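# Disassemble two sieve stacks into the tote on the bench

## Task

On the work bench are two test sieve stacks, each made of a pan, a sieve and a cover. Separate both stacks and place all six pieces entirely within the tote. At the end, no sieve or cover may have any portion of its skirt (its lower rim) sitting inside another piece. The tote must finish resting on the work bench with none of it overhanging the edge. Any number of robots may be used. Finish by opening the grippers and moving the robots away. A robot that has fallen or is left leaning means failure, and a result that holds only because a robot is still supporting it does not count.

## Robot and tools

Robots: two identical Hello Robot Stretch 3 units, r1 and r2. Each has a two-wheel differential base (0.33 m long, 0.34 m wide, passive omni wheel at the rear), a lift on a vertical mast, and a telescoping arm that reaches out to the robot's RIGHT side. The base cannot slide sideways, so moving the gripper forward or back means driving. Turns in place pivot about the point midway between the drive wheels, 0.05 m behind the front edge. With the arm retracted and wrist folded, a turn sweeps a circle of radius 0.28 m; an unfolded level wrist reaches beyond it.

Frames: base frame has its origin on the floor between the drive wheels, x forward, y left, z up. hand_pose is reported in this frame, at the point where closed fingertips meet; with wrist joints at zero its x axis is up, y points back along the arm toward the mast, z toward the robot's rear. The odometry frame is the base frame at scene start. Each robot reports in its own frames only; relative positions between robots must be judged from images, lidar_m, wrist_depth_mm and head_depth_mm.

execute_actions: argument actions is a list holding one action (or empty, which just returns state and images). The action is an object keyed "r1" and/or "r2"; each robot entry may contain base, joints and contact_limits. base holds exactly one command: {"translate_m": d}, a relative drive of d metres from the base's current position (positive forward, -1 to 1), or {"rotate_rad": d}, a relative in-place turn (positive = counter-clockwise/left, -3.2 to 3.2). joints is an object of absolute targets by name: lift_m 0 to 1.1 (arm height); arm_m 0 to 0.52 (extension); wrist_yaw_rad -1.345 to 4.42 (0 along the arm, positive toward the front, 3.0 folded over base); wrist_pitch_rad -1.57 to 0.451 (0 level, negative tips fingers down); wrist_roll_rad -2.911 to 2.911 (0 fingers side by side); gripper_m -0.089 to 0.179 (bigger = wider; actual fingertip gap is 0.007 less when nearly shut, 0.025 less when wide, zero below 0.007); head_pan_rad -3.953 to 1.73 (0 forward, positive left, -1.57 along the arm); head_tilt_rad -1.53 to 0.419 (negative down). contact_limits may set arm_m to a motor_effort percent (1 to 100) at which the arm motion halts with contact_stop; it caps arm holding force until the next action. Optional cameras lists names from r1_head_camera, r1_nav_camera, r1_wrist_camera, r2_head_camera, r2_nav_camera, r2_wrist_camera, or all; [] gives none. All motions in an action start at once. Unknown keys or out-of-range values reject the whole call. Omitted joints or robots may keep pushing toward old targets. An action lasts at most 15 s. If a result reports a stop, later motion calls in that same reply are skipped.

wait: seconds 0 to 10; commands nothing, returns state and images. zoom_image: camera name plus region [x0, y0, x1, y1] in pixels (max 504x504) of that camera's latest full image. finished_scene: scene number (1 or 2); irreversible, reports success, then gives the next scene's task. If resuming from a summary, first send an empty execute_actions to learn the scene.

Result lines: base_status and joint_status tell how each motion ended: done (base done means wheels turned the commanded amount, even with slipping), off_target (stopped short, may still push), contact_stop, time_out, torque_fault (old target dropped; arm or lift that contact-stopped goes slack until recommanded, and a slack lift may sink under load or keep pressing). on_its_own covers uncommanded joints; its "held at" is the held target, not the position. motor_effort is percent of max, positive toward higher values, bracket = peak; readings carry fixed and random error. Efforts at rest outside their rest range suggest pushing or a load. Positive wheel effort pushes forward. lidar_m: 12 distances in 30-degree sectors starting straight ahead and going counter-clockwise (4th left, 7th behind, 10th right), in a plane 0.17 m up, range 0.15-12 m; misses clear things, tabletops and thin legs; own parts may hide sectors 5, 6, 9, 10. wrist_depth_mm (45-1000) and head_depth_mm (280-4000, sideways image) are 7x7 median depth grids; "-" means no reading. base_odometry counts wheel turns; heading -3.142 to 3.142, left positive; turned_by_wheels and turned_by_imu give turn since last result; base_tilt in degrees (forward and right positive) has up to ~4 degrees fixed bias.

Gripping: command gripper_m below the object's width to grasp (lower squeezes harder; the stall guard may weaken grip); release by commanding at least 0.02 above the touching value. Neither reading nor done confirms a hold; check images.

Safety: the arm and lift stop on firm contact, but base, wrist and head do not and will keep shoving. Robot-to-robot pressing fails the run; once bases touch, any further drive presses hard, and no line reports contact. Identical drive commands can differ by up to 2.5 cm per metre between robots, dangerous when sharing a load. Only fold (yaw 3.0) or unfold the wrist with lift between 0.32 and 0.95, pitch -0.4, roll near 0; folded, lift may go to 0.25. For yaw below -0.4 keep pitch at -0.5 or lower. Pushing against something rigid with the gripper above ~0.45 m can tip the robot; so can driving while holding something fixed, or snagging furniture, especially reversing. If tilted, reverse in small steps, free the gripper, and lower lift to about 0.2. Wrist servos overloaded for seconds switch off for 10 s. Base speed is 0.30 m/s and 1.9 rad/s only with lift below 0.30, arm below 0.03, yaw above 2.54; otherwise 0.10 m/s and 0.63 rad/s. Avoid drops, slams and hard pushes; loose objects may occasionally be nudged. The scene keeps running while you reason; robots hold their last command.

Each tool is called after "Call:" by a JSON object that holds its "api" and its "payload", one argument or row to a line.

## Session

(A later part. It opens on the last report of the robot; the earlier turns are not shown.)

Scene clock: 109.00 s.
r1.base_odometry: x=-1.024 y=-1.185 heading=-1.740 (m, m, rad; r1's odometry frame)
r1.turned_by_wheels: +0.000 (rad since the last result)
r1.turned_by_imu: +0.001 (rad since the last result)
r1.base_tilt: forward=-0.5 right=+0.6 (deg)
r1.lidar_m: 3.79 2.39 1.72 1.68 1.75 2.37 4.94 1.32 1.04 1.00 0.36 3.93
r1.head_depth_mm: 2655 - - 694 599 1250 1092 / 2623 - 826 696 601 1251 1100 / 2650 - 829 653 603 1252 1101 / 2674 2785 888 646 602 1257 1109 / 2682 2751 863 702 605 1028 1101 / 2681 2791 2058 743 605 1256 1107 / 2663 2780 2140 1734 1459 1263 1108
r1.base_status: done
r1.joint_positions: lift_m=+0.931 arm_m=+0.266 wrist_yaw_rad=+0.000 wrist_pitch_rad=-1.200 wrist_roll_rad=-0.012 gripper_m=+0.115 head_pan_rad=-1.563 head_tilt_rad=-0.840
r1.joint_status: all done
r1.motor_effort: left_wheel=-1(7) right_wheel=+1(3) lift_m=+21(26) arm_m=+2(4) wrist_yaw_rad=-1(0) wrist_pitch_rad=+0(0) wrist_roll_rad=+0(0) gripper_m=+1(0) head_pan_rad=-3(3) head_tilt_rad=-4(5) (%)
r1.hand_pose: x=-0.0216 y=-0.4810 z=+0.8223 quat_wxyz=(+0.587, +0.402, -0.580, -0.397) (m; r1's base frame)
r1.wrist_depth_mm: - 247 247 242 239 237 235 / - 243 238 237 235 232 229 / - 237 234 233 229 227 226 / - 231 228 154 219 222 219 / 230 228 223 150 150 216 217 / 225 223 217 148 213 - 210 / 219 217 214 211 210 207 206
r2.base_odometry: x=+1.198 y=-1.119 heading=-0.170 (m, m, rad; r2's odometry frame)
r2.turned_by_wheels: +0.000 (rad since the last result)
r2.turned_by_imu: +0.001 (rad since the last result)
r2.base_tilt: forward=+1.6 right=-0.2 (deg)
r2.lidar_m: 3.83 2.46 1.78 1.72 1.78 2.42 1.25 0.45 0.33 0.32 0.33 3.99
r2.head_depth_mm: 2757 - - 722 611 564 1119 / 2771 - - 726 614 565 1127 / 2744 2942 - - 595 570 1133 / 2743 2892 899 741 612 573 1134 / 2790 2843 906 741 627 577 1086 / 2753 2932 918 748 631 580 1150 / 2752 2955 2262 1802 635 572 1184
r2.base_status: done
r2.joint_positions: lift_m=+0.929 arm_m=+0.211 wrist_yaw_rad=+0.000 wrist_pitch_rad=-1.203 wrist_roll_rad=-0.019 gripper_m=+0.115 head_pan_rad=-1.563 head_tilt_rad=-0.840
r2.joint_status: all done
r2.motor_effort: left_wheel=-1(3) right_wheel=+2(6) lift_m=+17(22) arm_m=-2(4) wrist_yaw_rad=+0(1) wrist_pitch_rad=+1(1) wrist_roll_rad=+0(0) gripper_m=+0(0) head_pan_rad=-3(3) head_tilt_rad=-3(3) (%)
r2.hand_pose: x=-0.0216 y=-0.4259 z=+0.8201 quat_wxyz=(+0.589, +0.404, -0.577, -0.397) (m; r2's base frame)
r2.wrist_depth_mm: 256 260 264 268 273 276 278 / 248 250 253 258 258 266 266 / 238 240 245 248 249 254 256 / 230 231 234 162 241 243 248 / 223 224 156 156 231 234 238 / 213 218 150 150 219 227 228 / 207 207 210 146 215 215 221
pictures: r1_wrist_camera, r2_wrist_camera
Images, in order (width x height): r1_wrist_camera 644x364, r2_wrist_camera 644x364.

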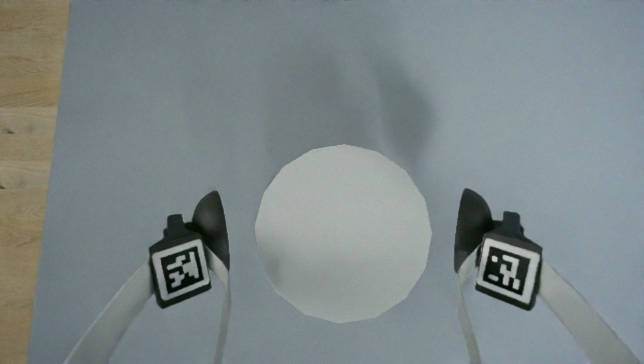

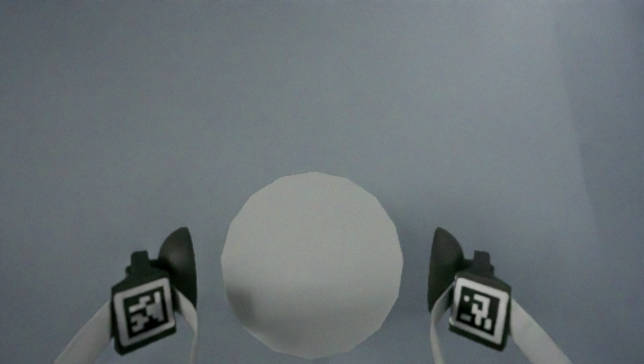

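Call:
{"api": "execute_actions", "payload": {
  "actions": [
    {"r1":{"joints":{"lift_m":0.93,"gripper_m":0.048}},"r2":{"joints":{"lift_m":0.927,"gripper_m":0.048}}}
  ],
  "cameras": []
}}

Call:
{"api": "execute_actions", "payload": {
  "actions": [
    {"r1":{"joints":{"lift_m":1.0}},"r2":{"joints":{"lift_m":1.0}}}
  ],
  "cameras": ["r1_head_camera","r1_wrist_camera","r2_head_camera","r2_wrist_camera"]
}}

Scene clock: 115.77 s.
r1.base_odometry: x=-1.024 y=-1.185 heading=-1.740 (m, m, rad; r1's odometry frame)
r1.turned_by_wheels: +0.000 (rad since the last result)
r1.turned_by_imu: +0.001 (rad since the last result)
r1.base_tilt: forward=-0.5 right=+0.5 (deg)
r1.lidar_m: 3.79 2.40 1.72 1.68 1.74 2.39 4.93 1.32 1.04 1.00 0.37 3.95
r1.head_depth_mm: 2671 - - 694 599 1244 1098 / 2614 - 827 695 600 1243 1097 / 2590 - 829 661 602 1255 1101 / 2681 2782 876 645 601 1252 1104 / 2664 2749 862 698 604 1023 1102 / 2668 2787 2062 743 604 1252 1110 / 2677 2762 2127 1727 1473 1263 1107
r1.base_status: not commanded
r1.joint_positions: lift_m=+0.930 arm_m=+0.266 wrist_yaw_rad=+0.000 wrist_pitch_rad=-1.200 wrist_roll_rad=-0.012 gripper_m=+0.049 head_pan_rad=-1.563 head_tilt_rad=-0.840
r1.joint_status: all done
r1.motor_effort: left_wheel=-2(2) right_wheel=+1(1) lift_m=+21(20) arm_m=+3(3) wrist_yaw_rad=+0(0) wrist_pitch_rad=+0(0) wrist_roll_rad=+0(0) gripper_m=-21(100) head_pan_rad=-3(3) head_tilt_rad=-5(4) (%)
r1.hand_pose: x=-0.0216 y=-0.4810 z=+0.8213 quat_wxyz=(+0.587, +0.402, -0.580, -0.397) (m; r1's base frame)
r1.wrist_depth_mm: - 247 244 240 239 237 235 / - 243 238 236 234 232 230 / - 235 233 231 227 225 224 / - 230 228 152 187 220 218 / 227 225 150 148 146 216 215 / 223 221 218 145 145 210 207 / 217 215 212 210 209 208 205
r2.base_odometry: x=+1.198 y=-1.119 heading=-0.170 (m, m, rad; r2's odometry frame)
r2.turned_by_wheels: +0.000 (rad since the last result)
r2.turned_by_imu: +0.001 (rad since the last result)
r2.base_tilt: forward=+1.6 right=-0.2 (deg)
r2.lidar_m: 3.83 2.46 1.79 1.72 1.78 2.41 1.25 0.46 0.33 0.32 0.33 4.01
r2.head_depth_mm: 2769 - - 717 612 563 1122 / 2782 - - 725 615 567 1126 / 2742 2962 - - 595 570 1137 / 2771 2881 904 738 610 574 1136 / 2753 2886 908 741 628 576 1080 / 2750 2838 916 747 629 578 1138 / 2757 2963 2270 1813 634 572 1184
r2.base_status: not commanded
r2.joint_positions: lift_m=+0.927 arm_m=+0.211 wrist_yaw_rad=+0.000 wrist_pitch_rad=-1.204 wrist_roll_rad=-0.019 gripper_m=+0.049 head_pan_rad=-1.563 head_tilt_rad=-0.840
r2.joint_status: all done
r2.motor_effort: left_wheel=-2(1) right_wheel=+1(2) lift_m=+18(18) arm_m=-2(3) wrist_yaw_rad=-1(1) wrist_pitch_rad=+2(2) wrist_roll_rad=+0(0) gripper_m=-19(100) head_pan_rad=-3(3) head_tilt_rad=-3(3) (%)
r2.hand_pose: x=-0.0216 y=-0.4257 z=+0.8180 quat_wxyz=(+0.589, +0.404, -0.577, -0.397) (m; r2's base frame)
r2.wrist_depth_mm: 256 258 262 263 267 273 280 / 245 246 251 254 257 261 265 / 236 238 242 245 248 251 256 / 226 231 233 158 237 240 245 / 220 221 152 152 229 233 233 / 211 213 145 146 147 224 226 / 206 206 206 141 211 217 219
pictures: none
No camera images: the call's "cameras" was empty. Leave "cameras" out to get every camera's image.

Scene clock: 117.27 s.
r1.base_odometry: x=-1.024 y=-1.185 heading=-1.740 (m, m, rad; r1's odometry frame)
r1.turned_by_wheels: +0.000 (rad since the last result)
r1.turned_by_imu: +0.000 (rad since the last result)
r1.base_tilt: forward=-0.5 right=+0.5 (deg)
r1.lidar_m: 3.80 2.39 1.71 1.68 1.75 2.39 4.94 1.32 1.04 1.00 0.37 3.95
r1.head_depth_mm: - 1063 855 696 600 1249 1100 / - 1022 855 697 602 1254 1097 / - - 829 664 602 1249 1099 / 2674 2726 832 658 601 1261 1100 / 2683 2759 865 704 603 1025 1106 / 2667 2750 2058 743 605 1254 1105 / 2672 2777 2113 1739 1463 1262 1113
r1.base_status: not commanded
r1.joint_positions: lift_m=+1.000 arm_m=+0.266 wrist_yaw_rad=+0.000 wrist_pitch_rad=-1.202 wrist_roll_rad=-0.012 gripper_m=+0.049 head_pan_rad=-1.563 head_tilt_rad=-0.840
r1.joint_status: all done
r1.motor_effort: left_wheel=-1(2) right_wheel=+1(1) lift_m=+31(33) arm_m=+3(2) wrist_yaw_rad=+0(0) wrist_pitch_rad=+1(1) wrist_roll_rad=+0(0) gripper_m=-19(21) head_pan_rad=-3(3) head_tilt_rad=-5(5) (%)
r1.hand_pose: x=-0.0216 y=-0.4806 z=+0.8908 quat_wxyz=(+0.587, +0.402, -0.579, -0.398) (m; r1's base frame)
r1.wrist_depth_mm: - 326 318 318 313 307 306 / - 315 308 309 302 302 300 / - 310 304 302 296 296 292 / - 301 297 152 220 289 285 / - 295 150 148 147 284 280 / - 290 283 144 145 273 275 / - 280 278 274 271 272 269
r2.base_odometry: x=+1.198 y=-1.119 heading=-0.170 (m, m, rad; r2's odometry frame)
r2.turned_by_wheels: +0.000 (rad since the last result)
r2.turned_by_imu: +0.000 (rad since the last result)
r2.base_tilt: forward=+1.7 right=-0.3 (deg)
r2.lidar_m: 3.81 2.46 1.79 1.72 1.78 2.42 1.25 0.45 0.33 0.32 0.33 4.02
r2.head_depth_mm: - - 866 722 612 565 1123 / - - 879 716 616 566 1127 / - - - 541 604 569 1133 / 2778 2986 901 698 611 573 1134 / 2779 2900 906 740 625 577 1089 / 2772 2918 916 747 631 580 1134 / 2732 2917 2267 1811 636 572 1188
r2.base_status: not commanded
r2.joint_positions: lift_m=+1.000 arm_m=+0.211 wrist_yaw_rad=+0.000 wrist_pitch_rad=-1.205 wrist_roll_rad=-0.019 gripper_m=+0.049 head_pan_rad=-1.563 head_tilt_rad=-0.840
r2.joint_status: all done
r2.motor_effort: left_wheel=-1(2) right_wheel=+1(2) lift_m=+23(24) arm_m=-4(4) wrist_yaw_rad=-1(0) wrist_pitch_rad=+2(2) wrist_roll_rad=+0(0) gripper_m=-18(18) head_pan_rad=-3(3) head_tilt_rad=-3(3) (%)
r2.hand_pose: x=-0.0216 y=-0.4254 z=+0.8906 quat_wxyz=(+0.588, +0.405, -0.576, -0.397) (m; r2's base frame)
r2.wrist_depth_mm: 341 339 347 349 356 362 365 / 323 327 331 336 341 345 352 / 311 315 319 324 325 332 336 / 302 304 307 157 313 319 323 / 291 293 152 152 304 307 308 / 281 285 144 146 148 300 301 / 271 272 274 141 281 285 290
pictures: r1_head_camera (sideways: a quarter turn clockwise sets it upright), r1_wrist_camera, r2_head_camera (sideways: a quarter turn clockwise sets it upright), r2_wrist_camera
Images, in order (width x height): r1_head_camera 896x504, r1_wrist_camera 644x364, r2_head_camera 896x504, r2_wrist_camera 644x364.

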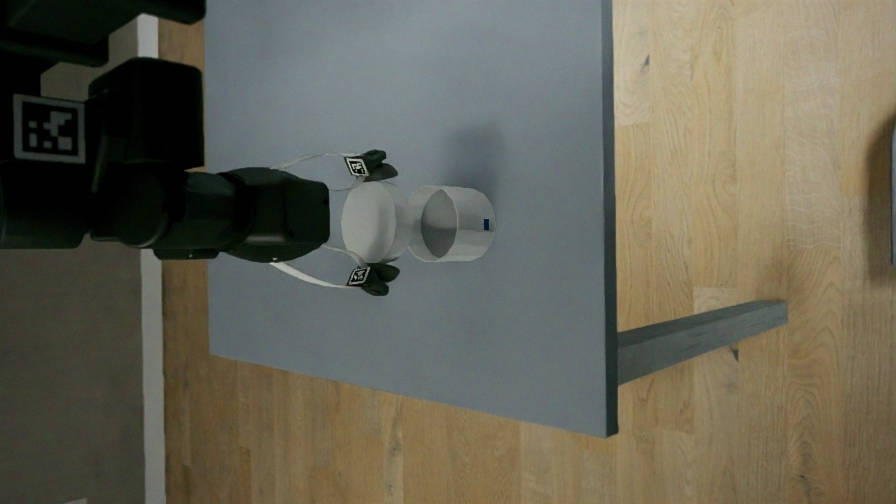

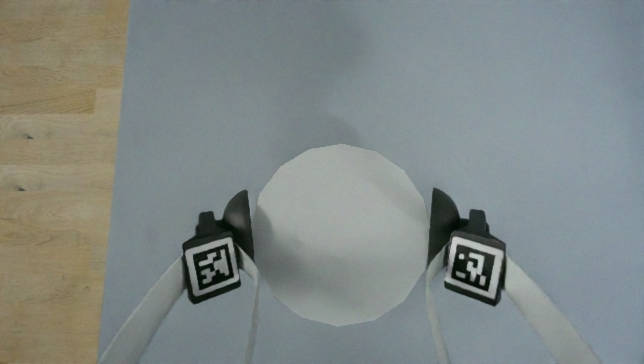

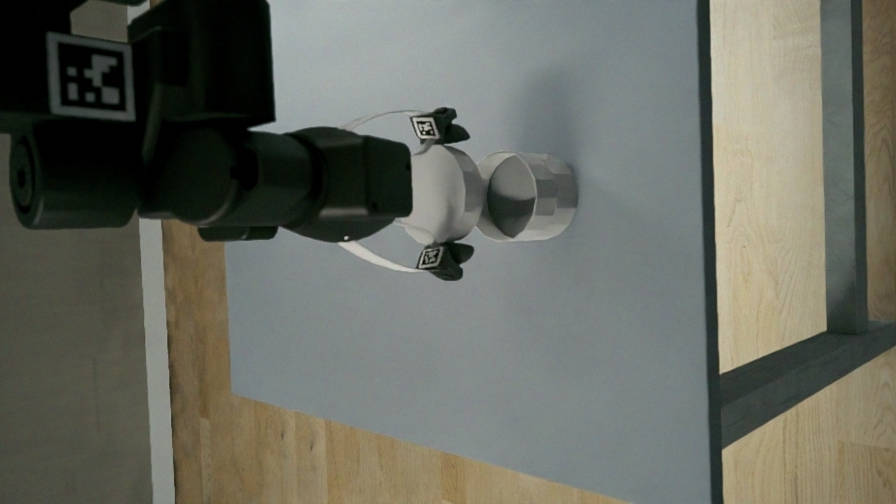

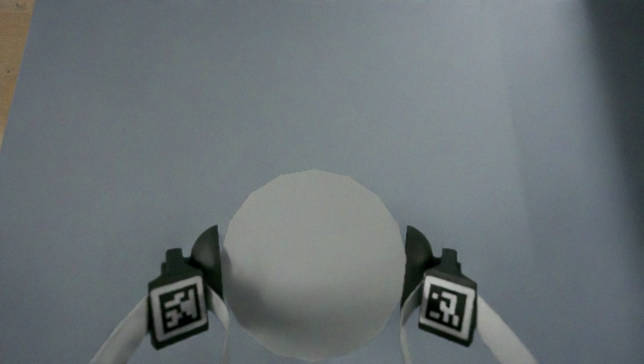

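Call:
{"api": "execute_actions", "payload": {
  "actions": [
    {"r1":{"base":{"translate_m":-0.5},"joints":{"arm_m":0.345}},"r2":{"base":{"translate_m":-0.44},"joints":{"arm_m":0.315}}}
  ],
  "cameras": ["r1_head_camera","r1_wrist_camera","r2_head_camera","r2_wrist_camera"]
}}

Scene clock: 131.17 s.
r1.base_odometry: x=-0.939 y=-0.692 heading=-1.740 (m, m, rad; r1's odometry frame)
r1.turned_by_wheels: +0.000 (rad since the last result)
r1.turned_by_imu: +0.002 (rad since the last result)
r1.base_tilt: forward=-0.6 right=+0.7 (deg)
r1.lidar_m: 4.29 2.37 1.74 1.68 1.74 2.38 4.45 0.85 1.04 1.00 1.04 0.70
r1.head_depth_mm: - 1059 853 677 614 1256 1108 / 2600 930 801 662 600 1258 1098 / - 920 803 662 602 1250 1100 / 2685 2732 773 665 605 1250 1107 / 2635 2728 860 699 606 1255 1104 / 2678 2787 863 701 605 1264 1110 / 2646 2773 869 703 606 1254 1113
r1.base_status: done
r1.joint_positions: lift_m=+1.000 arm_m=+0.345 wrist_yaw_rad=+0.000 wrist_pitch_rad=-1.202 wrist_roll_rad=-0.012 gripper_m=+0.049 head_pan_rad=-1.563 head_tilt_rad=-0.840
r1.joint_status: all done
r1.motor_effort: left_wheel=-1(7) right_wheel=+1(3) lift_m=+31(31) arm_m=+3(4) wrist_yaw_rad=-1(0) wrist_pitch_rad=+1(0) wrist_roll_rad=+1(0) gripper_m=-19(19) head_pan_rad=-3(3) head_tilt_rad=-4(4) (%)
r1.hand_pose: x=-0.0216 y=-0.5596 z=+0.8908 quat_wxyz=(+0.587, +0.402, -0.579, -0.398) (m; r1's base frame)
r1.wrist_depth_mm: 327 320 279 313 308 304 227 / 319 312 257 308 302 301 228 / 310 306 268 301 295 291 230 / 305 303 234 152 219 285 231 / 299 295 149 148 147 280 231 / 292 289 198 144 145 272 222 / 285 284 196 192 191 190 187
r2.base_odometry: x=+0.765 y=-1.044 heading=-0.170 (m, m, rad; r2's odometry frame)
r2.turned_by_wheels: +0.000 (rad since the last result)
r2.turned_by_imu: +0.003 (rad since the last result)
r2.base_tilt: forward=+1.7 right=-0.2 (deg)
r2.lidar_m: 4.26 2.45 1.78 1.72 1.78 2.42 4.44 0.46 0.33 0.32 0.33 0.45
r2.head_depth_mm: 2808 2650 803 658 611 563 1120 / - 827 871 674 614 567 1124 / - - 621 669 619 569 1131 / 2775 2892 802 671 623 574 1139 / 2789 2875 904 740 627 576 1137 / 2791 2873 913 749 629 577 1151 / 2807 2969 923 754 634 582 1138
r2.base_status: done
r2.joint_positions: lift_m=+1.000 arm_m=+0.315 wrist_yaw_rad=+0.000 wrist_pitch_rad=-1.205 wrist_roll_rad=-0.019 gripper_m=+0.049 head_pan_rad=-1.563 head_tilt_rad=-0.840
r2.joint_status: all done
r2.motor_effort: left_wheel=-1(4) right_wheel=+2(3) lift_m=+23(22) arm_m=+3(3) wrist_yaw_rad=-1(0) wrist_pitch_rad=+2(2) wrist_roll_rad=+0(0) gripper_m=-18(18) head_pan_rad=-3(3) head_tilt_rad=-3(3) (%)
r2.hand_pose: x=-0.0216 y=-0.5287 z=+0.8906 quat_wxyz=(+0.588, +0.405, -0.576, -0.397) (m; r2's base frame)
r2.wrist_depth_mm: 336 344 269 348 351 310 363 / 324 329 267 334 336 310 347 / 311 314 265 318 322 313 246 / 299 302 227 158 311 311 235 / 290 291 152 152 302 299 223 / 281 282 144 146 147 292 213 / 271 272 194 142 232 253 208
pictures: r1_head_camera (sideways: a quarter turn clockwise sets it upright), r1_wrist_camera, r2_head_camera (sideways: a quarter turn clockwise sets it upright), r2_wrist_camera
Images, in order (width x height): r1_head_camera 896x504, r1_wrist_camera 644x364, r2_head_camera 896x504, r2_wrist_camera 644x364.

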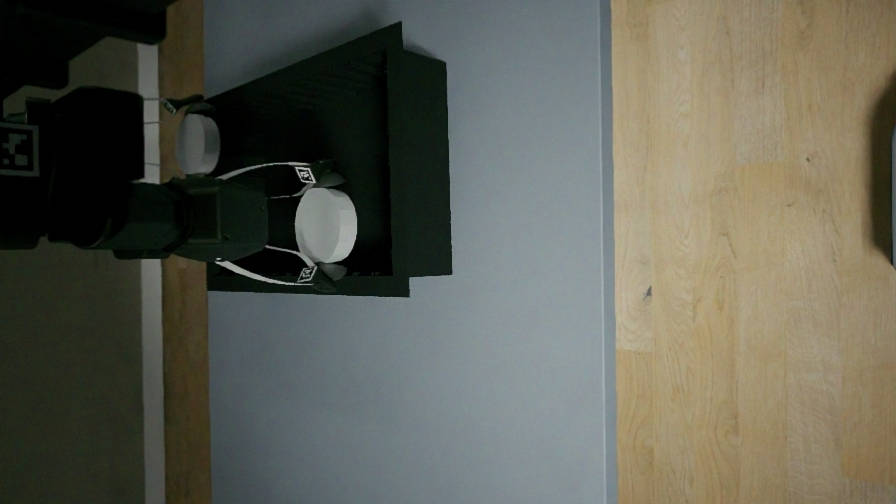

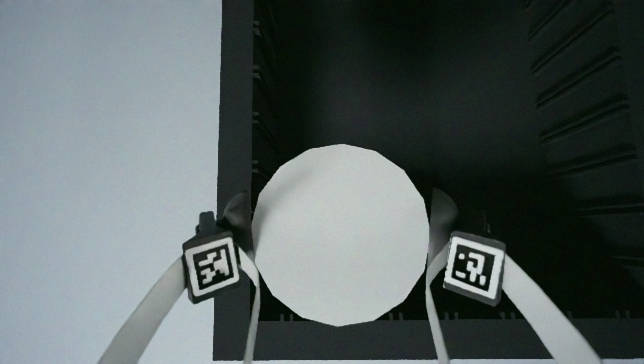

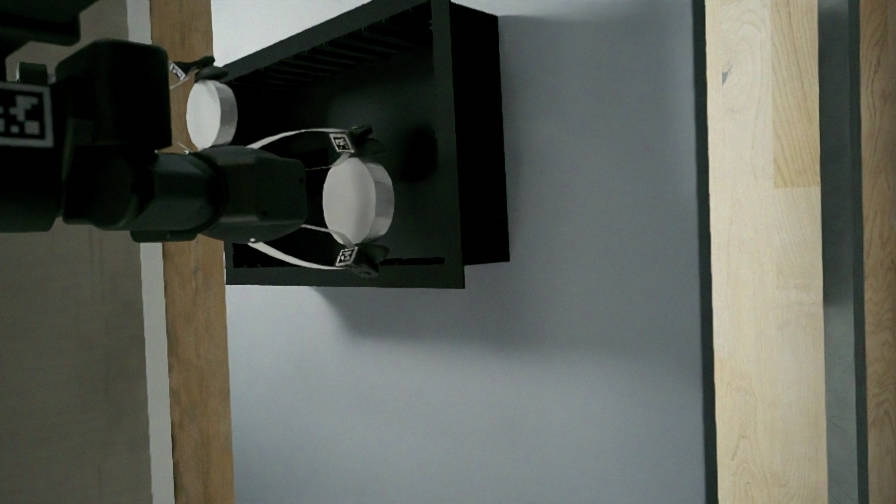

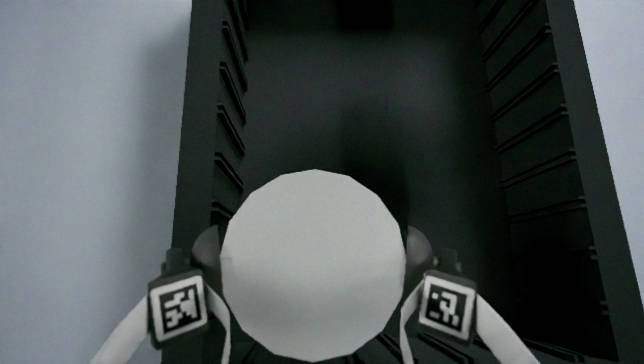

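Call:
{"api": "execute_actions", "payload": {
  "actions": [
    {"r1":{"base":{"translate_m":-0.032},"joints":{"arm_m":0.35,"lift_m":0.97}},"r2":{"base":{"translate_m":-0.023},"joints":{"arm_m":0.322,"lift_m":0.97}}}
  ],
  "cameras": []
}}

Call:
{"api": "execute_actions", "payload": {
  "actions": [
    {"r1":{"joints":{"lift_m":0.893}},"r2":{"joints":{"lift_m":0.892}}}
  ],
  "cameras": ["r1_wrist_camera","r2_wrist_camera"]
}}

Scene clock: 142.50 s.
r1.base_odometry: x=-0.934 y=-0.660 heading=-1.740 (m, m, rad; r1's odometry frame)
r1.turned_by_wheels: +0.000 (rad since the last result)
r1.turned_by_imu: +0.001 (rad since the last result)
r1.base_tilt: forward=-0.5 right=+0.6 (deg)
r1.lidar_m: 4.31 2.36 1.74 1.68 1.74 2.38 4.42 0.82 1.04 1.00 1.04 0.73
r1.head_depth_mm: - - 852 695 613 1252 1100 / - 1066 802 661 615 1249 1101 / - 857 855 663 603 1249 1105 / 2653 2762 779 663 604 1257 1104 / 2703 2786 832 682 603 1258 1106 / 2679 2803 863 702 606 1264 1109 / 2625 2782 868 703 605 1261 1103
r1.base_status: done
r1.joint_positions: lift_m=+0.970 arm_m=+0.350 wrist_yaw_rad=+0.000 wrist_pitch_rad=-1.202 wrist_roll_rad=-0.012 gripper_m=+0.049 head_pan_rad=-1.563 head_tilt_rad=-0.840
r1.joint_status: all done
r1.motor_effort: left_wheel=-1(7) right_wheel=+1(3) lift_m=+22(31) arm_m=+3(4) wrist_yaw_rad=+0(0) wrist_pitch_rad=+1(1) wrist_roll_rad=+0(0) gripper_m=-20(20) head_pan_rad=-3(4) head_tilt_rad=-4(5) (%)
r1.hand_pose: x=-0.0216 y=-0.5645 z=+0.8612 quat_wxyz=(+0.587, +0.402, -0.579, -0.398) (m; r1's base frame)
r1.wrist_depth_mm: 294 286 277 282 278 274 188 / 286 285 273 273 271 268 189 / 283 276 268 267 265 262 190 / 275 269 237 152 206 259 191 / 266 177 149 148 147 251 192 / 260 259 239 145 144 240 192 / 256 174 179 165 173 162 169
r2.base_odometry: x=+0.742 y=-1.040 heading=-0.170 (m, m, rad; r2's odometry frame)
r2.turned_by_wheels: +0.000 (rad since the last result)
r2.turned_by_imu: +0.001 (rad since the last result)
r2.base_tilt: forward=+1.7 right=-0.2 (deg)
r2.lidar_m: 4.29 2.46 1.78 1.72 1.78 2.41 4.40 0.46 0.33 0.32 0.33 0.45
r2.head_depth_mm: - 2659 845 661 612 563 1123 / - 827 848 675 615 567 1122 / - - 653 654 620 569 1133 / 2791 2857 866 653 622 573 1142 / 2772 2898 879 705 627 575 1140 / 2776 2927 915 746 631 580 1144 / 2766 2962 921 751 635 582 1151
r2.base_status: done
r2.joint_positions: lift_m=+0.970 arm_m=+0.322 wrist_yaw_rad=+0.000 wrist_pitch_rad=-1.205 wrist_roll_rad=-0.019 gripper_m=+0.049 head_pan_rad=-1.563 head_tilt_rad=-0.840
r2.joint_status: all done
r2.motor_effort: left_wheel=-2(7) right_wheel=+2(4) lift_m=+18(21) arm_m=+3(4) wrist_yaw_rad=+0(0) wrist_pitch_rad=+2(2) wrist_roll_rad=+0(0) gripper_m=-18(18) head_pan_rad=-3(3) head_tilt_rad=-4(4) (%)
r2.hand_pose: x=-0.0216 y=-0.5357 z=+0.8609 quat_wxyz=(+0.588, +0.405, -0.576, -0.397) (m; r2's base frame)
r2.wrist_depth_mm: 300 221 303 313 315 268 324 / 290 200 294 300 304 269 214 / 280 201 282 286 290 271 206 / 269 185 271 158 283 273 198 / 261 182 152 153 269 266 195 / 253 170 144 146 147 259 186 / 243 167 242 141 251 242 187
pictures: none
No camera images: the call's "cameras" was empty. Leave "cameras" out to get every camera's image.

Scene clock: 144.03 s.
r1.base_odometry: x=-0.934 y=-0.660 heading=-1.740 (m, m, rad; r1's odometry frame)
r1.turned_by_wheels: +0.000 (rad since the last result)
r1.turned_by_imu: +0.000 (rad since the last result)
r1.base_tilt: forward=-0.4 right=+0.7 (deg)
r1.lidar_m: 4.32 2.37 1.74 1.68 1.74 2.38 4.41 0.82 1.04 1.00 1.04 0.73
r1.head_depth_mm: 2686 2863 - 680 622 1250 1098 / 2661 - 761 662 614 1249 1102 / 750 - 815 664 602 1247 1096 / 2553 2780 842 663 603 1258 1106 / 2671 2747 835 682 605 1263 1112 / 2666 2739 863 703 604 1259 1107 / 2707 2742 865 702 605 1257 1110
r1.base_status: not commanded
r1.joint_positions: lift_m=+0.893 arm_m=+0.350 wrist_yaw_rad=+0.000 wrist_pitch_rad=-1.202 wrist_roll_rad=-0.012 gripper_m=+0.049 head_pan_rad=-1.563 head_tilt_rad=-0.840
r1.joint_status: all done
r1.motor_effort: left_wheel=-1(1) right_wheel=+1(1) lift_m=+22(21) arm_m=+2(2) wrist_yaw_rad=+0(0) wrist_pitch_rad=+1(1) wrist_roll_rad=+0(0) gripper_m=-20(20) head_pan_rad=-3(3) head_tilt_rad=-4(4) (%)
r1.hand_pose: x=-0.0216 y=-0.5645 z=+0.7842 quat_wxyz=(+0.587, +0.402, -0.579, -0.398) (m; r1's base frame)
r1.wrist_depth_mm: 110 145 201 198 198 194 189 / 108 142 196 195 193 191 187 / 107 143 192 190 189 185 182 / 107 143 186 152 167 181 179 / 106 141 150 148 147 178 175 / 106 131 177 145 144 174 172 / 105 149 175 161 172 161 168
r2.base_odometry: x=+0.742 y=-1.040 heading=-0.170 (m, m, rad; r2's odometry frame)
r2.turned_by_wheels: +0.000 (rad since the last result)
r2.turned_by_imu: +0.000 (rad since the last result)
r2.base_tilt: forward=+1.7 right=-0.2 (deg)
r2.lidar_m: 4.29 2.46 1.79 1.72 1.78 2.42 4.40 0.46 0.33 0.32 0.33 0.45
r2.head_depth_mm: 2785 - 725 667 612 563 1123 / 2808 - 828 676 615 566 1128 / 739 - - 654 621 570 1129 / 2727 2786 895 670 624 574 1134 / 2821 2856 882 707 626 575 1145 / 2796 2911 911 746 630 578 1148 / 2765 2958 922 751 635 582 1146
r2.base_status: not commanded
r2.joint_positions: lift_m=+0.892 arm_m=+0.322 wrist_yaw_rad=+0.000 wrist_pitch_rad=-1.205 wrist_roll_rad=-0.019 gripper_m=+0.049 head_pan_rad=-1.563 head_tilt_rad=-0.840
r2.joint_status: all done
r2.motor_effort: left_wheel=-1(1) right_wheel=+1(1) lift_m=+17(19) arm_m=+3(2) wrist_yaw_rad=+0(0) wrist_pitch_rad=+2(2) wrist_roll_rad=+0(0) gripper_m=-18(18) head_pan_rad=-3(3) head_tilt_rad=-3(3) (%)
r2.hand_pose: x=-0.0216 y=-0.5357 z=+0.7829 quat_wxyz=(+0.588, +0.405, -0.576, -0.397) (m; r2's base frame)
r2.wrist_depth_mm: 121 170 217 220 223 226 185 / 118 169 208 210 213 217 185 / 121 167 200 203 205 207 185 / 121 169 193 157 198 201 186 / 120 167 152 152 191 193 186 / 120 147 145 146 147 187 185 / 120 159 172 142 177 180 178
pictures: r1_wrist_camera, r2_wrist_camera
Images, in order (width x height): r1_wrist_camera 644x364, r2_wrist_camera 644x364.

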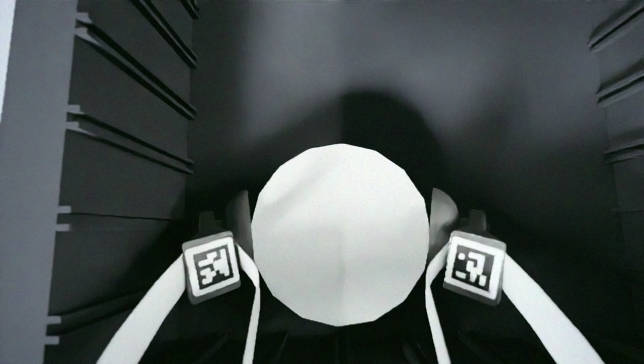

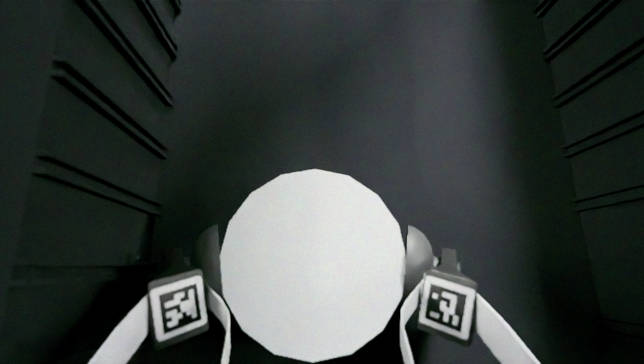

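Call:
{"api": "execute_actions", "payload": {
  "actions": [
    {"r1":{"joints":{"gripper_m":0.1}},"r2":{"joints":{"gripper_m":0.1}}}
  ],
  "cameras": []
}}

Call:
{"api": "execute_actions", "payload": {
  "actions": [
    {"r1":{"joints":{"lift_m":0.99}},"r2":{"joints":{"lift_m":0.99}}}
  ],
  "cameras": ["r1_wrist_camera","r2_wrist_camera"]
}}

Call:
{"api": "execute_actions", "payload": {
  "actions": [
    {"r1":{"base":{"translate_m":0.532},"joints":{"arm_m":0.266,"gripper_m":0.112}},"r2":{"base":{"translate_m":0.463},"joints":{"arm_m":0.211,"gripper_m":0.112}}}
  ],
  "cameras": ["r1_wrist_camera","r2_wrist_camera"]
}}

Scene clock: 151.87 s.
r1.base_odometry: x=-0.934 y=-0.660 heading=-1.740 (m, m, rad; r1's odometry frame)
r1.turned_by_wheels: +0.000 (rad since the last result)
r1.turned_by_imu: +0.001 (rad since the last result)
r1.base_tilt: forward=-0.3 right=+0.6 (deg)
r1.lidar_m: 4.31 2.37 1.75 1.68 1.75 2.38 4.40 0.82 1.04 1.00 1.04 0.73
r1.head_depth_mm: 2681 2825 - 676 620 1245 1097 / 2668 - 756 663 614 1249 1096 / 750 - 802 662 602 1249 1099 / 2562 2767 841 665 603 1262 1106 / 2673 2741 839 681 605 1262 1105 / 2673 2757 863 703 606 1257 1104 / 2649 2759 865 702 607 1254 1112
r1.base_status: not commanded
r1.joint_positions: lift_m=+0.893 arm_m=+0.350 wrist_yaw_rad=+0.000 wrist_pitch_rad=-1.202 wrist_roll_rad=-0.012 gripper_m=+0.100 head_pan_rad=-1.563 head_tilt_rad=-0.840
r1.joint_status: all done
r1.motor_effort: left_wheel=+0(2) right_wheel=+0(1) lift_m=+22(21) arm_m=+2(3) wrist_yaw_rad=+0(0) wrist_pitch_rad=+1(1) wrist_roll_rad=+0(0) gripper_m=+0(89) head_pan_rad=-4(3) head_tilt_rad=-5(5) (%)
r1.hand_pose: x=-0.0216 y=-0.5645 z=+0.7842 quat_wxyz=(+0.587, +0.402, -0.579, -0.398) (m; r1's base frame)
r1.wrist_depth_mm: 110 145 200 199 198 195 190 / 108 143 197 194 193 191 186 / 107 144 193 189 188 185 183 / 107 143 188 164 183 181 179 / 106 141 182 160 159 178 175 / 106 125 179 157 173 - 172 / 105 152 175 173 171 162 169
r2.base_odometry: x=+0.742 y=-1.040 heading=-0.170 (m, m, rad; r2's odometry frame)
r2.turned_by_wheels: +0.000 (rad since the last result)
r2.turned_by_imu: +0.001 (rad since the last result)
r2.base_tilt: forward=+1.7 right=-0.3 (deg)
r2.lidar_m: 4.28 2.46 1.78 1.71 1.78 2.42 4.41 0.46 0.33 0.32 0.33 0.45
r2.head_depth_mm: 2801 - 730 669 613 563 1126 / 2799 - 829 674 616 566 1125 / 737 - - 655 621 570 1132 / 2744 2821 894 663 621 572 1134 / 2788 2902 877 706 627 575 1144 / 2775 2957 916 749 631 579 1153 / 2780 2959 923 752 634 583 1153
r2.base_status: not commanded
r2.joint_positions: lift_m=+0.892 arm_m=+0.322 wrist_yaw_rad=+0.000 wrist_pitch_rad=-1.205 wrist_roll_rad=-0.019 gripper_m=+0.100 head_pan_rad=-1.563 head_tilt_rad=-0.840
r2.joint_status: all done
r2.motor_effort: left_wheel=-2(2) right_wheel=+2(1) lift_m=+18(19) arm_m=+3(3) wrist_yaw_rad=+0(0) wrist_pitch_rad=+2(2) wrist_roll_rad=+0(0) gripper_m=+0(86) head_pan_rad=-4(3) head_tilt_rad=-3(3) (%)
r2.hand_pose: x=-0.0216 y=-0.5357 z=+0.7829 quat_wxyz=(+0.588, +0.405, -0.576, -0.397) (m; r2's base frame)
r2.wrist_depth_mm: 121 169 217 220 222 226 186 / 118 168 209 209 213 217 185 / 121 167 201 202 207 207 186 / 120 169 193 196 197 200 186 / 120 168 183 167 190 193 185 / 121 144 161 161 163 187 185 / 120 169 172 156 177 180 178
pictures: none
No camera images: the call's "cameras" was empty. Leave "cameras" out to get every camera's image.

Scene clock: 153.60 s.
r1.base_odometry: x=-0.934 y=-0.660 heading=-1.740 (m, m, rad; r1's odometry frame)
r1.turned_by_wheels: +0.000 (rad since the last result)
r1.turned_by_imu: +0.000 (rad since the last result)
r1.base_tilt: forward=-0.4 right=+0.5 (deg)
r1.lidar_m: 4.31 2.37 1.75 1.68 1.74 2.38 4.42 0.82 1.04 1.00 1.04 0.73
r1.head_depth_mm: - 1060 852 696 615 1246 1099 / 2644 1068 800 663 615 1251 1103 / - 928 840 663 601 1249 1100 / 2659 2778 854 663 604 1247 1104 / 2664 2750 837 683 604 1255 1103 / 2685 2758 857 702 604 1263 1110 / 2658 2798 866 706 606 1262 1107
r1.base_status: not commanded
r1.joint_positions: lift_m=+0.990 arm_m=+0.350 wrist_yaw_rad=+0.000 wrist_pitch_rad=-1.202 wrist_roll_rad=-0.012 gripper_m=+0.100 head_pan_rad=-1.563 head_tilt_rad=-0.840
r1.joint_status: all done
r1.motor_effort: left_wheel=-1(1) right_wheel=+0(1) lift_m=+31(30) arm_m=+3(2) wrist_yaw_rad=+0(0) wrist_pitch_rad=+1(1) wrist_roll_rad=+0(0) gripper_m=+0(0) head_pan_rad=-3(3) head_tilt_rad=-5(5) (%)
r1.hand_pose: x=-0.0216 y=-0.5645 z=+0.8808 quat_wxyz=(+0.587, +0.402, -0.579, -0.398) (m; r1's base frame)
r1.wrist_depth_mm: 319 310 276 305 300 286 210 / 308 302 275 295 293 286 204 / 301 298 265 292 287 279 200 / 293 291 267 280 278 274 192 / 288 283 280 255 272 256 192 / 278 278 261 267 269 - 194 / 275 187 185 184 182 181 178
r2.base_odometry: x=+0.742 y=-1.040 heading=-0.170 (m, m, rad; r2's odometry frame)
r2.turned_by_wheels: +0.000 (rad since the last result)
r2.turned_by_imu: +0.000 (rad since the last result)
r2.base_tilt: forward=+1.7 right=-0.3 (deg)
r2.lidar_m: 4.29 2.45 1.78 1.72 1.78 2.42 4.41 0.46 0.33 0.32 0.33 0.45
r2.head_depth_mm: 2783 2750 849 657 611 564 1126 / - 887 844 675 615 567 1136 / - - 858 675 620 569 1130 / 2811 2892 883 668 622 574 1134 / 2756 2865 877 705 628 578 1138 / 2758 2916 918 747 629 580 1139 / 2749 2961 921 752 632 582 1153
r2.base_status: not commanded
r2.joint_positions: lift_m=+0.990 arm_m=+0.322 wrist_yaw_rad=+0.000 wrist_pitch_rad=-1.205 wrist_roll_rad=-0.019 gripper_m=+0.100 head_pan_rad=-1.563 head_tilt_rad=-0.840
r2.joint_status: all done
r2.motor_effort: left_wheel=-2(1) right_wheel=+1(2) lift_m=+23(24) arm_m=+3(3) wrist_yaw_rad=+0(0) wrist_pitch_rad=+2(2) wrist_roll_rad=+0(0) gripper_m=+0(0) head_pan_rad=-3(3) head_tilt_rad=-3(3) (%)
r2.hand_pose: x=-0.0216 y=-0.5357 z=+0.8806 quat_wxyz=(+0.588, +0.405, -0.576, -0.397) (m; r2's base frame)
r2.wrist_depth_mm: 325 325 327 327 336 270 356 / 315 311 317 320 328 271 340 / 302 220 304 309 312 268 325 / 289 220 291 298 301 273 307 / 278 199 285 264 290 269 214 / 270 268 273 255 279 253 205 / 263 198 264 265 268 234 196
pictures: r1_wrist_camera, r2_wrist_camera
Images, in order (width x height): r1_wrist_camera 644x364, r2_wrist_camera 644x364.

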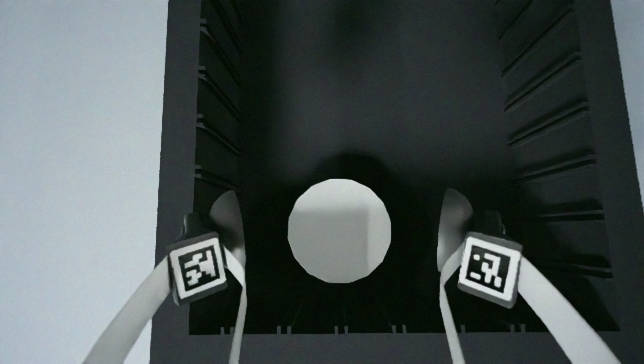

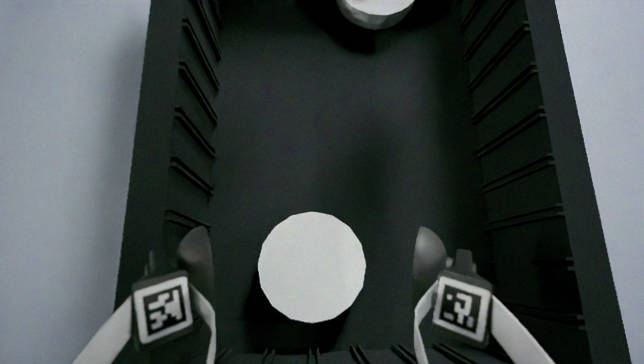

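Scene clock: 159.87 s.
r1.base_odometry: x=-1.024 y=-1.185 heading=-1.740 (m, m, rad; r1's odometry frame)
r1.turned_by_wheels: +0.000 (rad since the last result)
r1.turned_by_imu: +0.002 (rad since the last result)
r1.base_tilt: forward=-0.4 right=+0.5 (deg)
r1.lidar_m: 3.80 2.40 1.72 1.68 1.74 2.38 4.94 1.32 1.04 1.00 0.37 3.93
r1.head_depth_mm: - 1898 853 695 600 1244 1099 / - 1004 860 696 600 1252 1102 / - - 831 670 601 1254 1103 / 2676 2834 821 666 603 1257 1104 / 2670 2739 864 701 605 1026 1102 / 2661 2732 2069 740 605 1260 1113 / 2660 2781 2150 1746 1468 1262 1107
r1.base_status: done
r1.joint_positions: lift_m=+0.990 arm_m=+0.266 wrist_yaw_rad=+0.000 wrist_pitch_rad=-1.202 wrist_roll_rad=-0.012 gripper_m=+0.112 head_pan_rad=-1.563 head_tilt_rad=-0.840
r1.joint_status: all done
r1.motor_effort: left_wheel=-1(4) right_wheel=+1(6) lift_m=+30(30) arm_m=-2(1) wrist_yaw_rad=+0(0) wrist_pitch_rad=+1(1) wrist_roll_rad=+0(0) gripper_m=+0(61) head_pan_rad=-3(3) head_tilt_rad=-5(5) (%)
r1.hand_pose: x=-0.0216 y=-0.4810 z=+0.8808 quat_wxyz=(+0.587, +0.402, -0.579, -0.398) (m; r1's base frame)
r1.wrist_depth_mm: - 313 308 303 303 300 298 / - 305 302 299 296 294 287 / - 297 291 291 288 286 284 / - 290 286 286 283 278 278 / - 286 278 245 275 272 271 / - 280 275 268 269 265 266 / - 273 271 268 266 261 259
r2.base_odometry: x=+1.198 y=-1.119 heading=-0.170 (m, m, rad; r2's odometry frame)
r2.turned_by_wheels: +0.000 (rad since the last result)
r2.turned_by_imu: +0.001 (rad since the last result)
r2.base_tilt: forward=+1.7 right=-0.3 (deg)
r2.lidar_m: 3.84 2.46 1.79 1.72 1.78 2.42 1.25 0.45 0.33 0.32 0.33 4.04
r2.head_depth_mm: - - 849 720 611 565 1118 / - - 856 715 614 566 1124 / 2666 - - 712 606 570 1132 / 2762 2865 901 734 610 574 1142 / 2742 2870 910 743 628 578 1084 / 2710 2932 915 745 631 580 1147 / 2757 2931 2277 1800 636 573 1188
r2.base_status: done
r2.joint_positions: lift_m=+0.990 arm_m=+0.211 wrist_yaw_rad=+0.000 wrist_pitch_rad=-1.205 wrist_roll_rad=-0.019 gripper_m=+0.112 head_pan_rad=-1.563 head_tilt_rad=-0.840
r2.joint_status: all done
r2.motor_effort: left_wheel=-2(2) right_wheel=+1(6) lift_m=+23(22) arm_m=-4(4) wrist_yaw_rad=-1(0) wrist_pitch_rad=+2(2) wrist_roll_rad=+0(0) gripper_m=+0(58) head_pan_rad=-3(3) head_tilt_rad=-4(3) (%)
r2.hand_pose: x=-0.0216 y=-0.4253 z=+0.8806 quat_wxyz=(+0.588, +0.405, -0.576, -0.397) (m; r2's base frame)
r2.wrist_depth_mm: 327 329 333 341 343 348 357 / 315 316 323 326 332 334 340 / 302 303 309 315 317 320 326 / 292 295 301 300 304 311 317 / 284 284 285 254 293 298 302 / 271 275 273 246 283 285 288 / 262 262 268 267 272 272 279
pictures: r1_wrist_camera, r2_wrist_camera
Images, in order (width x height): r1_wrist_camera 644x364, r2_wrist_camera 644x364.

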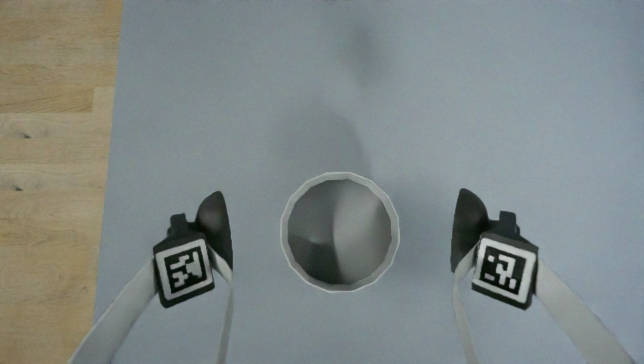

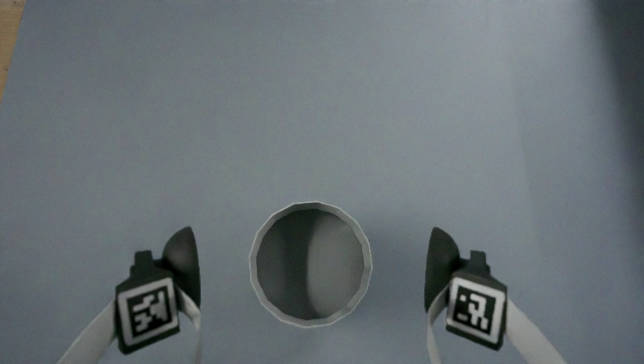

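Call:
{"api": "execute_actions", "payload": {
  "actions": [
    {"r1":{"joints":{"lift_m":0.913}},"r2":{"joints":{"lift_m":0.91}}}
  ],
  "cameras": []
}}

Call:
{"api": "execute_actions", "payload": {
  "actions": [
    {"r1":{"joints":{"gripper_m":0.05}},"r2":{"joints":{"gripper_m":0.05}}}
  ],
  "cameras": ["r1_wrist_camera","r2_wrist_camera"]
}}

Call:
{"api": "execute_actions", "payload": {
  "actions": [
    {"r1":{"joints":{"lift_m":0.95}},"r2":{"joints":{"lift_m":0.95}}}
  ],
  "cameras": ["r1_head_camera","r2_head_camera"]
}}

Scene clock: 171.10 s.
r1.base_odometry: x=-1.024 y=-1.185 heading=-1.740 (m, m, rad; r1's odometry frame)
r1.turned_by_wheels: +0.000 (rad since the last result)
r1.turned_by_imu: +0.001 (rad since the last result)
r1.base_tilt: forward=-0.5 right=+0.6 (deg)
r1.lidar_m: 3.79 2.40 1.72 1.68 1.75 2.38 4.94 1.32 1.04 1.00 0.37 3.94
r1.head_depth_mm: 2694 - - 677 592 1243 1095 / 2662 - 806 696 602 1247 1104 / 2689 - - 663 601 1252 1102 / 2647 2780 863 662 603 1253 1100 / 2700 2750 863 701 603 1024 1105 / 2669 2755 2057 740 605 1257 1099 / 2670 2776 2136 1734 1450 1258 1108
r1.base_status: not commanded
r1.joint_positions: lift_m=+0.913 arm_m=+0.266 wrist_yaw_rad=+0.000 wrist_pitch_rad=-1.202 wrist_roll_rad=-0.012 gripper_m=+0.112 head_pan_rad=-1.563 head_tilt_rad=-0.840
r1.joint_status: all done
r1.motor_effort: left_wheel=-2(2) right_wheel=+1(1) lift_m=+22(28) arm_m=-3(2) wrist_yaw_rad=+0(1) wrist_pitch_rad=+1(1) wrist_roll_rad=+0(0) gripper_m=+0(0) head_pan_rad=-3(3) head_tilt_rad=-5(4) (%)
r1.hand_pose: x=-0.0216 y=-0.4810 z=+0.8042 quat_wxyz=(+0.587, +0.402, -0.579, -0.398) (m; r1's base frame)
r1.wrist_depth_mm: 233 228 225 224 221 218 215 / 227 223 220 217 216 214 210 / 221 217 217 214 211 210 206 / 215 213 209 174 174 205 203 / 211 207 172 171 170 199 198 / 206 204 200 166 167 195 194 / 200 197 197 195 193 192 189
r2.base_odometry: x=+1.198 y=-1.119 heading=-0.170 (m, m, rad; r2's odometry frame)
r2.turned_by_wheels: +0.000 (rad since the last result)
r2.turned_by_imu: +0.001 (rad since the last result)
r2.base_tilt: forward=+1.7 right=-0.3 (deg)
r2.lidar_m: 3.84 2.46 1.79 1.72 1.78 2.42 1.25 0.45 0.33 0.32 0.33 4.01
r2.head_depth_mm: 2764 2977 - 704 611 566 1123 / 2749 2989 - 707 614 567 1124 / 2769 2931 - - 605 571 1128 / 2749 2847 903 755 610 572 1137 / 2790 2881 906 742 627 576 1082 / 2775 2903 917 749 632 581 1149 / 2797 2905 2282 1800 636 571 1191
r2.base_status: not commanded
r2.joint_positions: lift_m=+0.910 arm_m=+0.211 wrist_yaw_rad=+0.000 wrist_pitch_rad=-1.205 wrist_roll_rad=-0.019 gripper_m=+0.112 head_pan_rad=-1.563 head_tilt_rad=-0.840
r2.joint_status: all done
r2.motor_effort: left_wheel=-1(2) right_wheel=+1(1) lift_m=+17(18) arm_m=-4(4) wrist_yaw_rad=+0(0) wrist_pitch_rad=+2(2) wrist_roll_rad=+0(0) gripper_m=+0(0) head_pan_rad=-3(3) head_tilt_rad=-3(4) (%)
r2.hand_pose: x=-0.0216 y=-0.4253 z=+0.8009 quat_wxyz=(+0.588, +0.405, -0.576, -0.397) (m; r2's base frame)
r2.wrist_depth_mm: 237 238 241 245 248 252 255 / 225 228 231 234 238 242 244 / 217 222 223 224 228 230 236 / 211 213 213 179 220 223 227 / 204 204 175 175 210 215 218 / 197 198 169 170 171 209 210 / 191 190 191 165 197 199 202
pictures: none
No camera images: the call's "cameras" was empty. Leave "cameras" out to get every camera's image.

Scene clock: 172.20 s.
r1.base_odometry: x=-1.024 y=-1.185 heading=-1.740 (m, m, rad; r1's odometry frame)
r1.turned_by_wheels: +0.000 (rad since the last result)
r1.turned_by_imu: +0.000 (rad since the last result)
r1.base_tilt: forward=-0.5 right=+0.7 (deg)
r1.lidar_m: 3.78 2.40 1.72 1.68 1.75 2.39 4.96 1.32 1.04 1.00 0.37 3.96
r1.head_depth_mm: 2674 - - 676 592 1243 1099 / 2653 - 803 698 602 1245 1102 / 2674 - - 663 602 1252 1103 / 2654 2805 860 648 602 1254 1106 / 2659 2747 861 703 602 1027 1106 / 2646 2724 2053 742 605 1257 1104 / 2628 2774 2157 1736 1453 1263 1107
r1.base_status: not commanded
r1.joint_positions: lift_m=+0.913 arm_m=+0.266 wrist_yaw_rad=+0.000 wrist_pitch_rad=-1.202 wrist_roll_rad=-0.012 gripper_m=+0.051 head_pan_rad=-1.563 head_tilt_rad=-0.840
r1.joint_status: all done
r1.motor_effort: left_wheel=-2(2) right_wheel=+1(1) lift_m=+23(23) arm_m=-2(2) wrist_yaw_rad=-1(0) wrist_pitch_rad=+1(1) wrist_roll_rad=+0(0) gripper_m=-19(100) head_pan_rad=-3(3) head_tilt_rad=-5(4) (%)
r1.hand_pose: x=-0.0216 y=-0.4810 z=+0.8042 quat_wxyz=(+0.587, +0.402, -0.579, -0.398) (m; r1's base frame)
r1.wrist_depth_mm: 233 227 226 223 220 219 216 / 225 223 219 219 216 213 211 / 220 217 215 214 211 208 207 / 216 212 210 169 169 204 203 / 211 208 167 167 165 200 197 / 205 203 200 164 163 194 194 / 199 198 197 194 195 191 190
r2.base_odometry: x=+1.198 y=-1.119 heading=-0.170 (m, m, rad; r2's odometry frame)
r2.turned_by_wheels: +0.000 (rad since the last result)
r2.turned_by_imu: +0.000 (rad since the last result)
r2.base_tilt: forward=+1.6 right=-0.2 (deg)
r2.lidar_m: 3.84 2.46 1.79 1.72 1.77 2.42 1.25 0.45 0.33 0.32 0.33 3.98
r2.head_depth_mm: 2760 2968 - 703 613 563 1117 / 2743 2977 - 710 614 568 1127 / 2743 2936 - - 605 569 1133 / 2754 2863 901 740 609 573 1133 / 2822 2868 902 741 627 576 1086 / 2788 2923 917 746 631 579 1150 / 2734 2915 2258 1811 637 573 1191
r2.base_status: not commanded
r2.joint_positions: lift_m=+0.910 arm_m=+0.211 wrist_yaw_rad=+0.000 wrist_pitch_rad=-1.205 wrist_roll_rad=-0.019 gripper_m=+0.051 head_pan_rad=-1.563 head_tilt_rad=-0.840
r2.joint_status: all done
r2.motor_effort: left_wheel=-2(2) right_wheel=+1(1) lift_m=+18(18) arm_m=-3(4) wrist_yaw_rad=-1(0) wrist_pitch_rad=+3(2) wrist_roll_rad=+0(0) gripper_m=-18(100) head_pan_rad=-3(3) head_tilt_rad=-3(3) (%)
r2.hand_pose: x=-0.0216 y=-0.4253 z=+0.8009 quat_wxyz=(+0.588, +0.405, -0.576, -0.397) (m; r2's base frame)
r2.wrist_depth_mm: 234 238 240 245 247 250 255 / 227 228 231 234 238 242 244 / 217 221 222 223 227 231 232 / 211 212 216 176 220 223 225 / 204 206 172 172 210 213 217 / 195 196 164 166 165 207 209 / 190 190 191 161 196 200 202
pictures: r1_wrist_camera, r2_wrist_camera
Images, in order (width x height): r1_wrist_camera 644x364, r2_wrist_camera 644x364.

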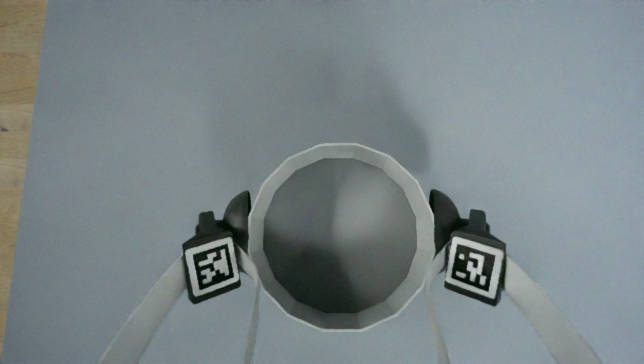

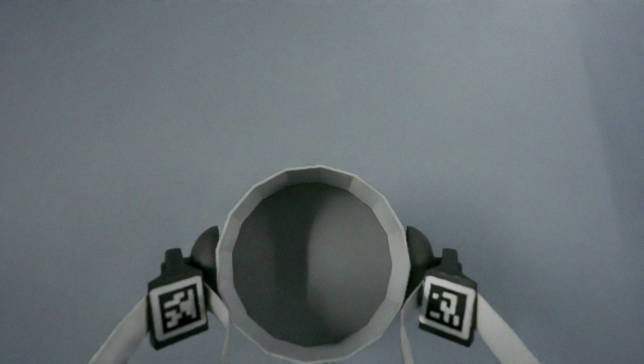

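Scene clock: 173.37 s.
r1.base_odometry: x=-1.024 y=-1.185 heading=-1.740 (m, m, rad; r1's odometry frame)
r1.turned_by_wheels: +0.000 (rad since the last result)
r1.turned_by_imu: +0.000 (rad since the last result)
r1.base_tilt: forward=-0.5 right=+0.7 (deg)
r1.lidar_m: 3.79 2.39 1.72 1.69 1.74 2.38 4.94 1.32 1.03 0.99 0.36 3.94
r1.head_depth_mm: 2593 - 829 695 598 1240 1096 / 2554 - 853 696 602 1249 1097 / 2559 - 833 660 601 1253 1107 / 2676 2779 879 648 602 1260 1094 / 2690 2814 864 703 604 1031 1108 / 2675 2743 2064 742 606 1257 1110 / 2661 2807 2146 1738 1458 1259 1109
r1.base_status: not commanded
r1.joint_positions: lift_m=+0.950 arm_m=+0.266 wrist_yaw_rad=+0.000 wrist_pitch_rad=-1.204 wrist_roll_rad=-0.012 gripper_m=+0.051 head_pan_rad=-1.563 head_tilt_rad=-0.840
r1.joint_status: all done
r1.motor_effort: left_wheel=-2(2) right_wheel=+1(1) lift_m=+32(35) arm_m=-2(1) wrist_yaw_rad=+0(0) wrist_pitch_rad=+1(1) wrist_roll_rad=+0(0) gripper_m=-18(20) head_pan_rad=-3(3) head_tilt_rad=-5(4) (%)
r1.hand_pose: x=-0.0216 y=-0.4807 z=+0.8407 quat_wxyz=(+0.586, +0.403, -0.579, -0.398) (m; r1's base frame)
r1.wrist_depth_mm: - 267 266 262 258 257 254 / - 262 260 258 254 252 251 / - 256 254 249 248 243 243 / - 249 246 170 170 239 237 / - 243 168 168 165 235 232 / 966 242 235 163 163 228 228 / 970 234 231 230 227 224 224
r2.base_odometry: x=+1.198 y=-1.119 heading=-0.170 (m, m, rad; r2's odometry frame)
r2.turned_by_wheels: +0.000 (rad since the last result)
r2.turned_by_imu: +0.000 (rad since the last result)
r2.base_tilt: forward=+1.6 right=-0.3 (deg)
r2.lidar_m: 3.83 2.46 1.79 1.72 1.78 2.42 1.25 0.46 0.33 0.32 0.33 3.99
r2.head_depth_mm: 2715 - 815 719 614 564 1117 / 2727 - - 729 616 567 1130 / 2748 - - 576 605 570 1125 / 2772 2832 901 733 622 572 1139 / 2750 2885 910 742 627 575 1086 / 2729 2919 917 748 631 580 1143 / 2770 2937 2289 1803 635 573 1191
r2.base_status: not commanded
r2.joint_positions: lift_m=+0.950 arm_m=+0.211 wrist_yaw_rad=+0.000 wrist_pitch_rad=-1.207 wrist_roll_rad=-0.019 gripper_m=+0.051 head_pan_rad=-1.563 head_tilt_rad=-0.840
r2.joint_status: all done
r2.motor_effort: left_wheel=-1(2) right_wheel=+1(1) lift_m=+23(23) arm_m=-3(3) wrist_yaw_rad=+0(0) wrist_pitch_rad=+3(3) wrist_roll_rad=+0(0) gripper_m=-18(17) head_pan_rad=-3(3) head_tilt_rad=-3(3) (%)
r2.hand_pose: x=-0.0216 y=-0.4249 z=+0.8405 quat_wxyz=(+0.588, +0.405, -0.576, -0.398) (m; r2's base frame)
r2.wrist_depth_mm: 280 284 291 291 295 298 307 / 268 271 276 279 284 284 291 / 258 263 264 270 275 276 278 / 249 254 253 178 261 267 268 / 240 244 171 172 250 256 260 / 233 236 163 166 165 244 250 / 225 226 227 160 233 237 239
pictures: r1_head_camera (sideways: a quarter turn clockwise sets it upright), r2_head_camera (sideways: a quarter turn clockwise sets it upright)
Images, in order (width x height): r1_head_camera 896x504, r2_head_camera 896x504.

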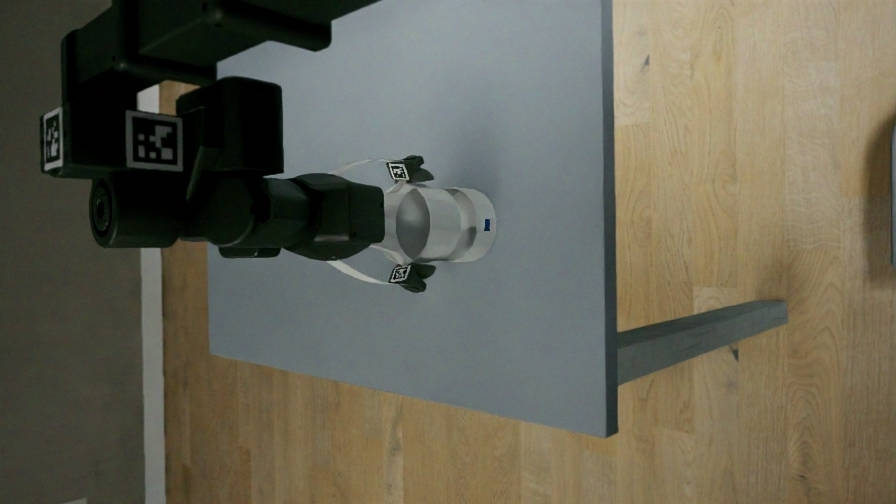

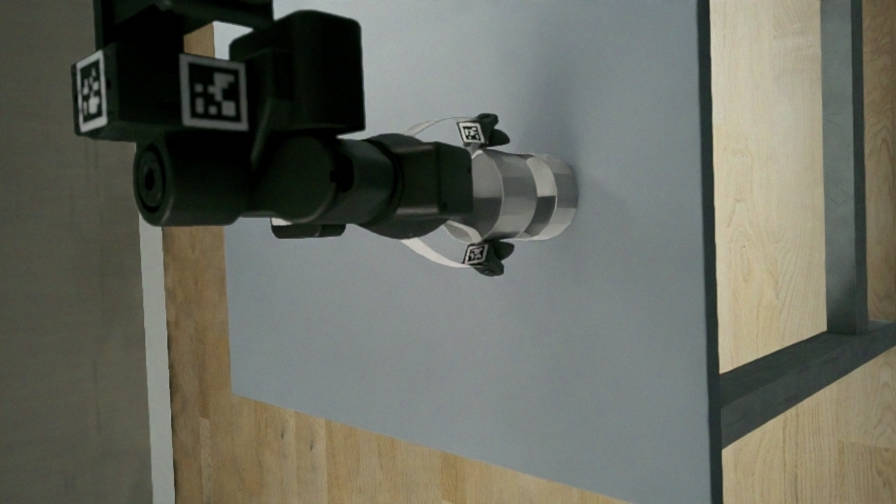

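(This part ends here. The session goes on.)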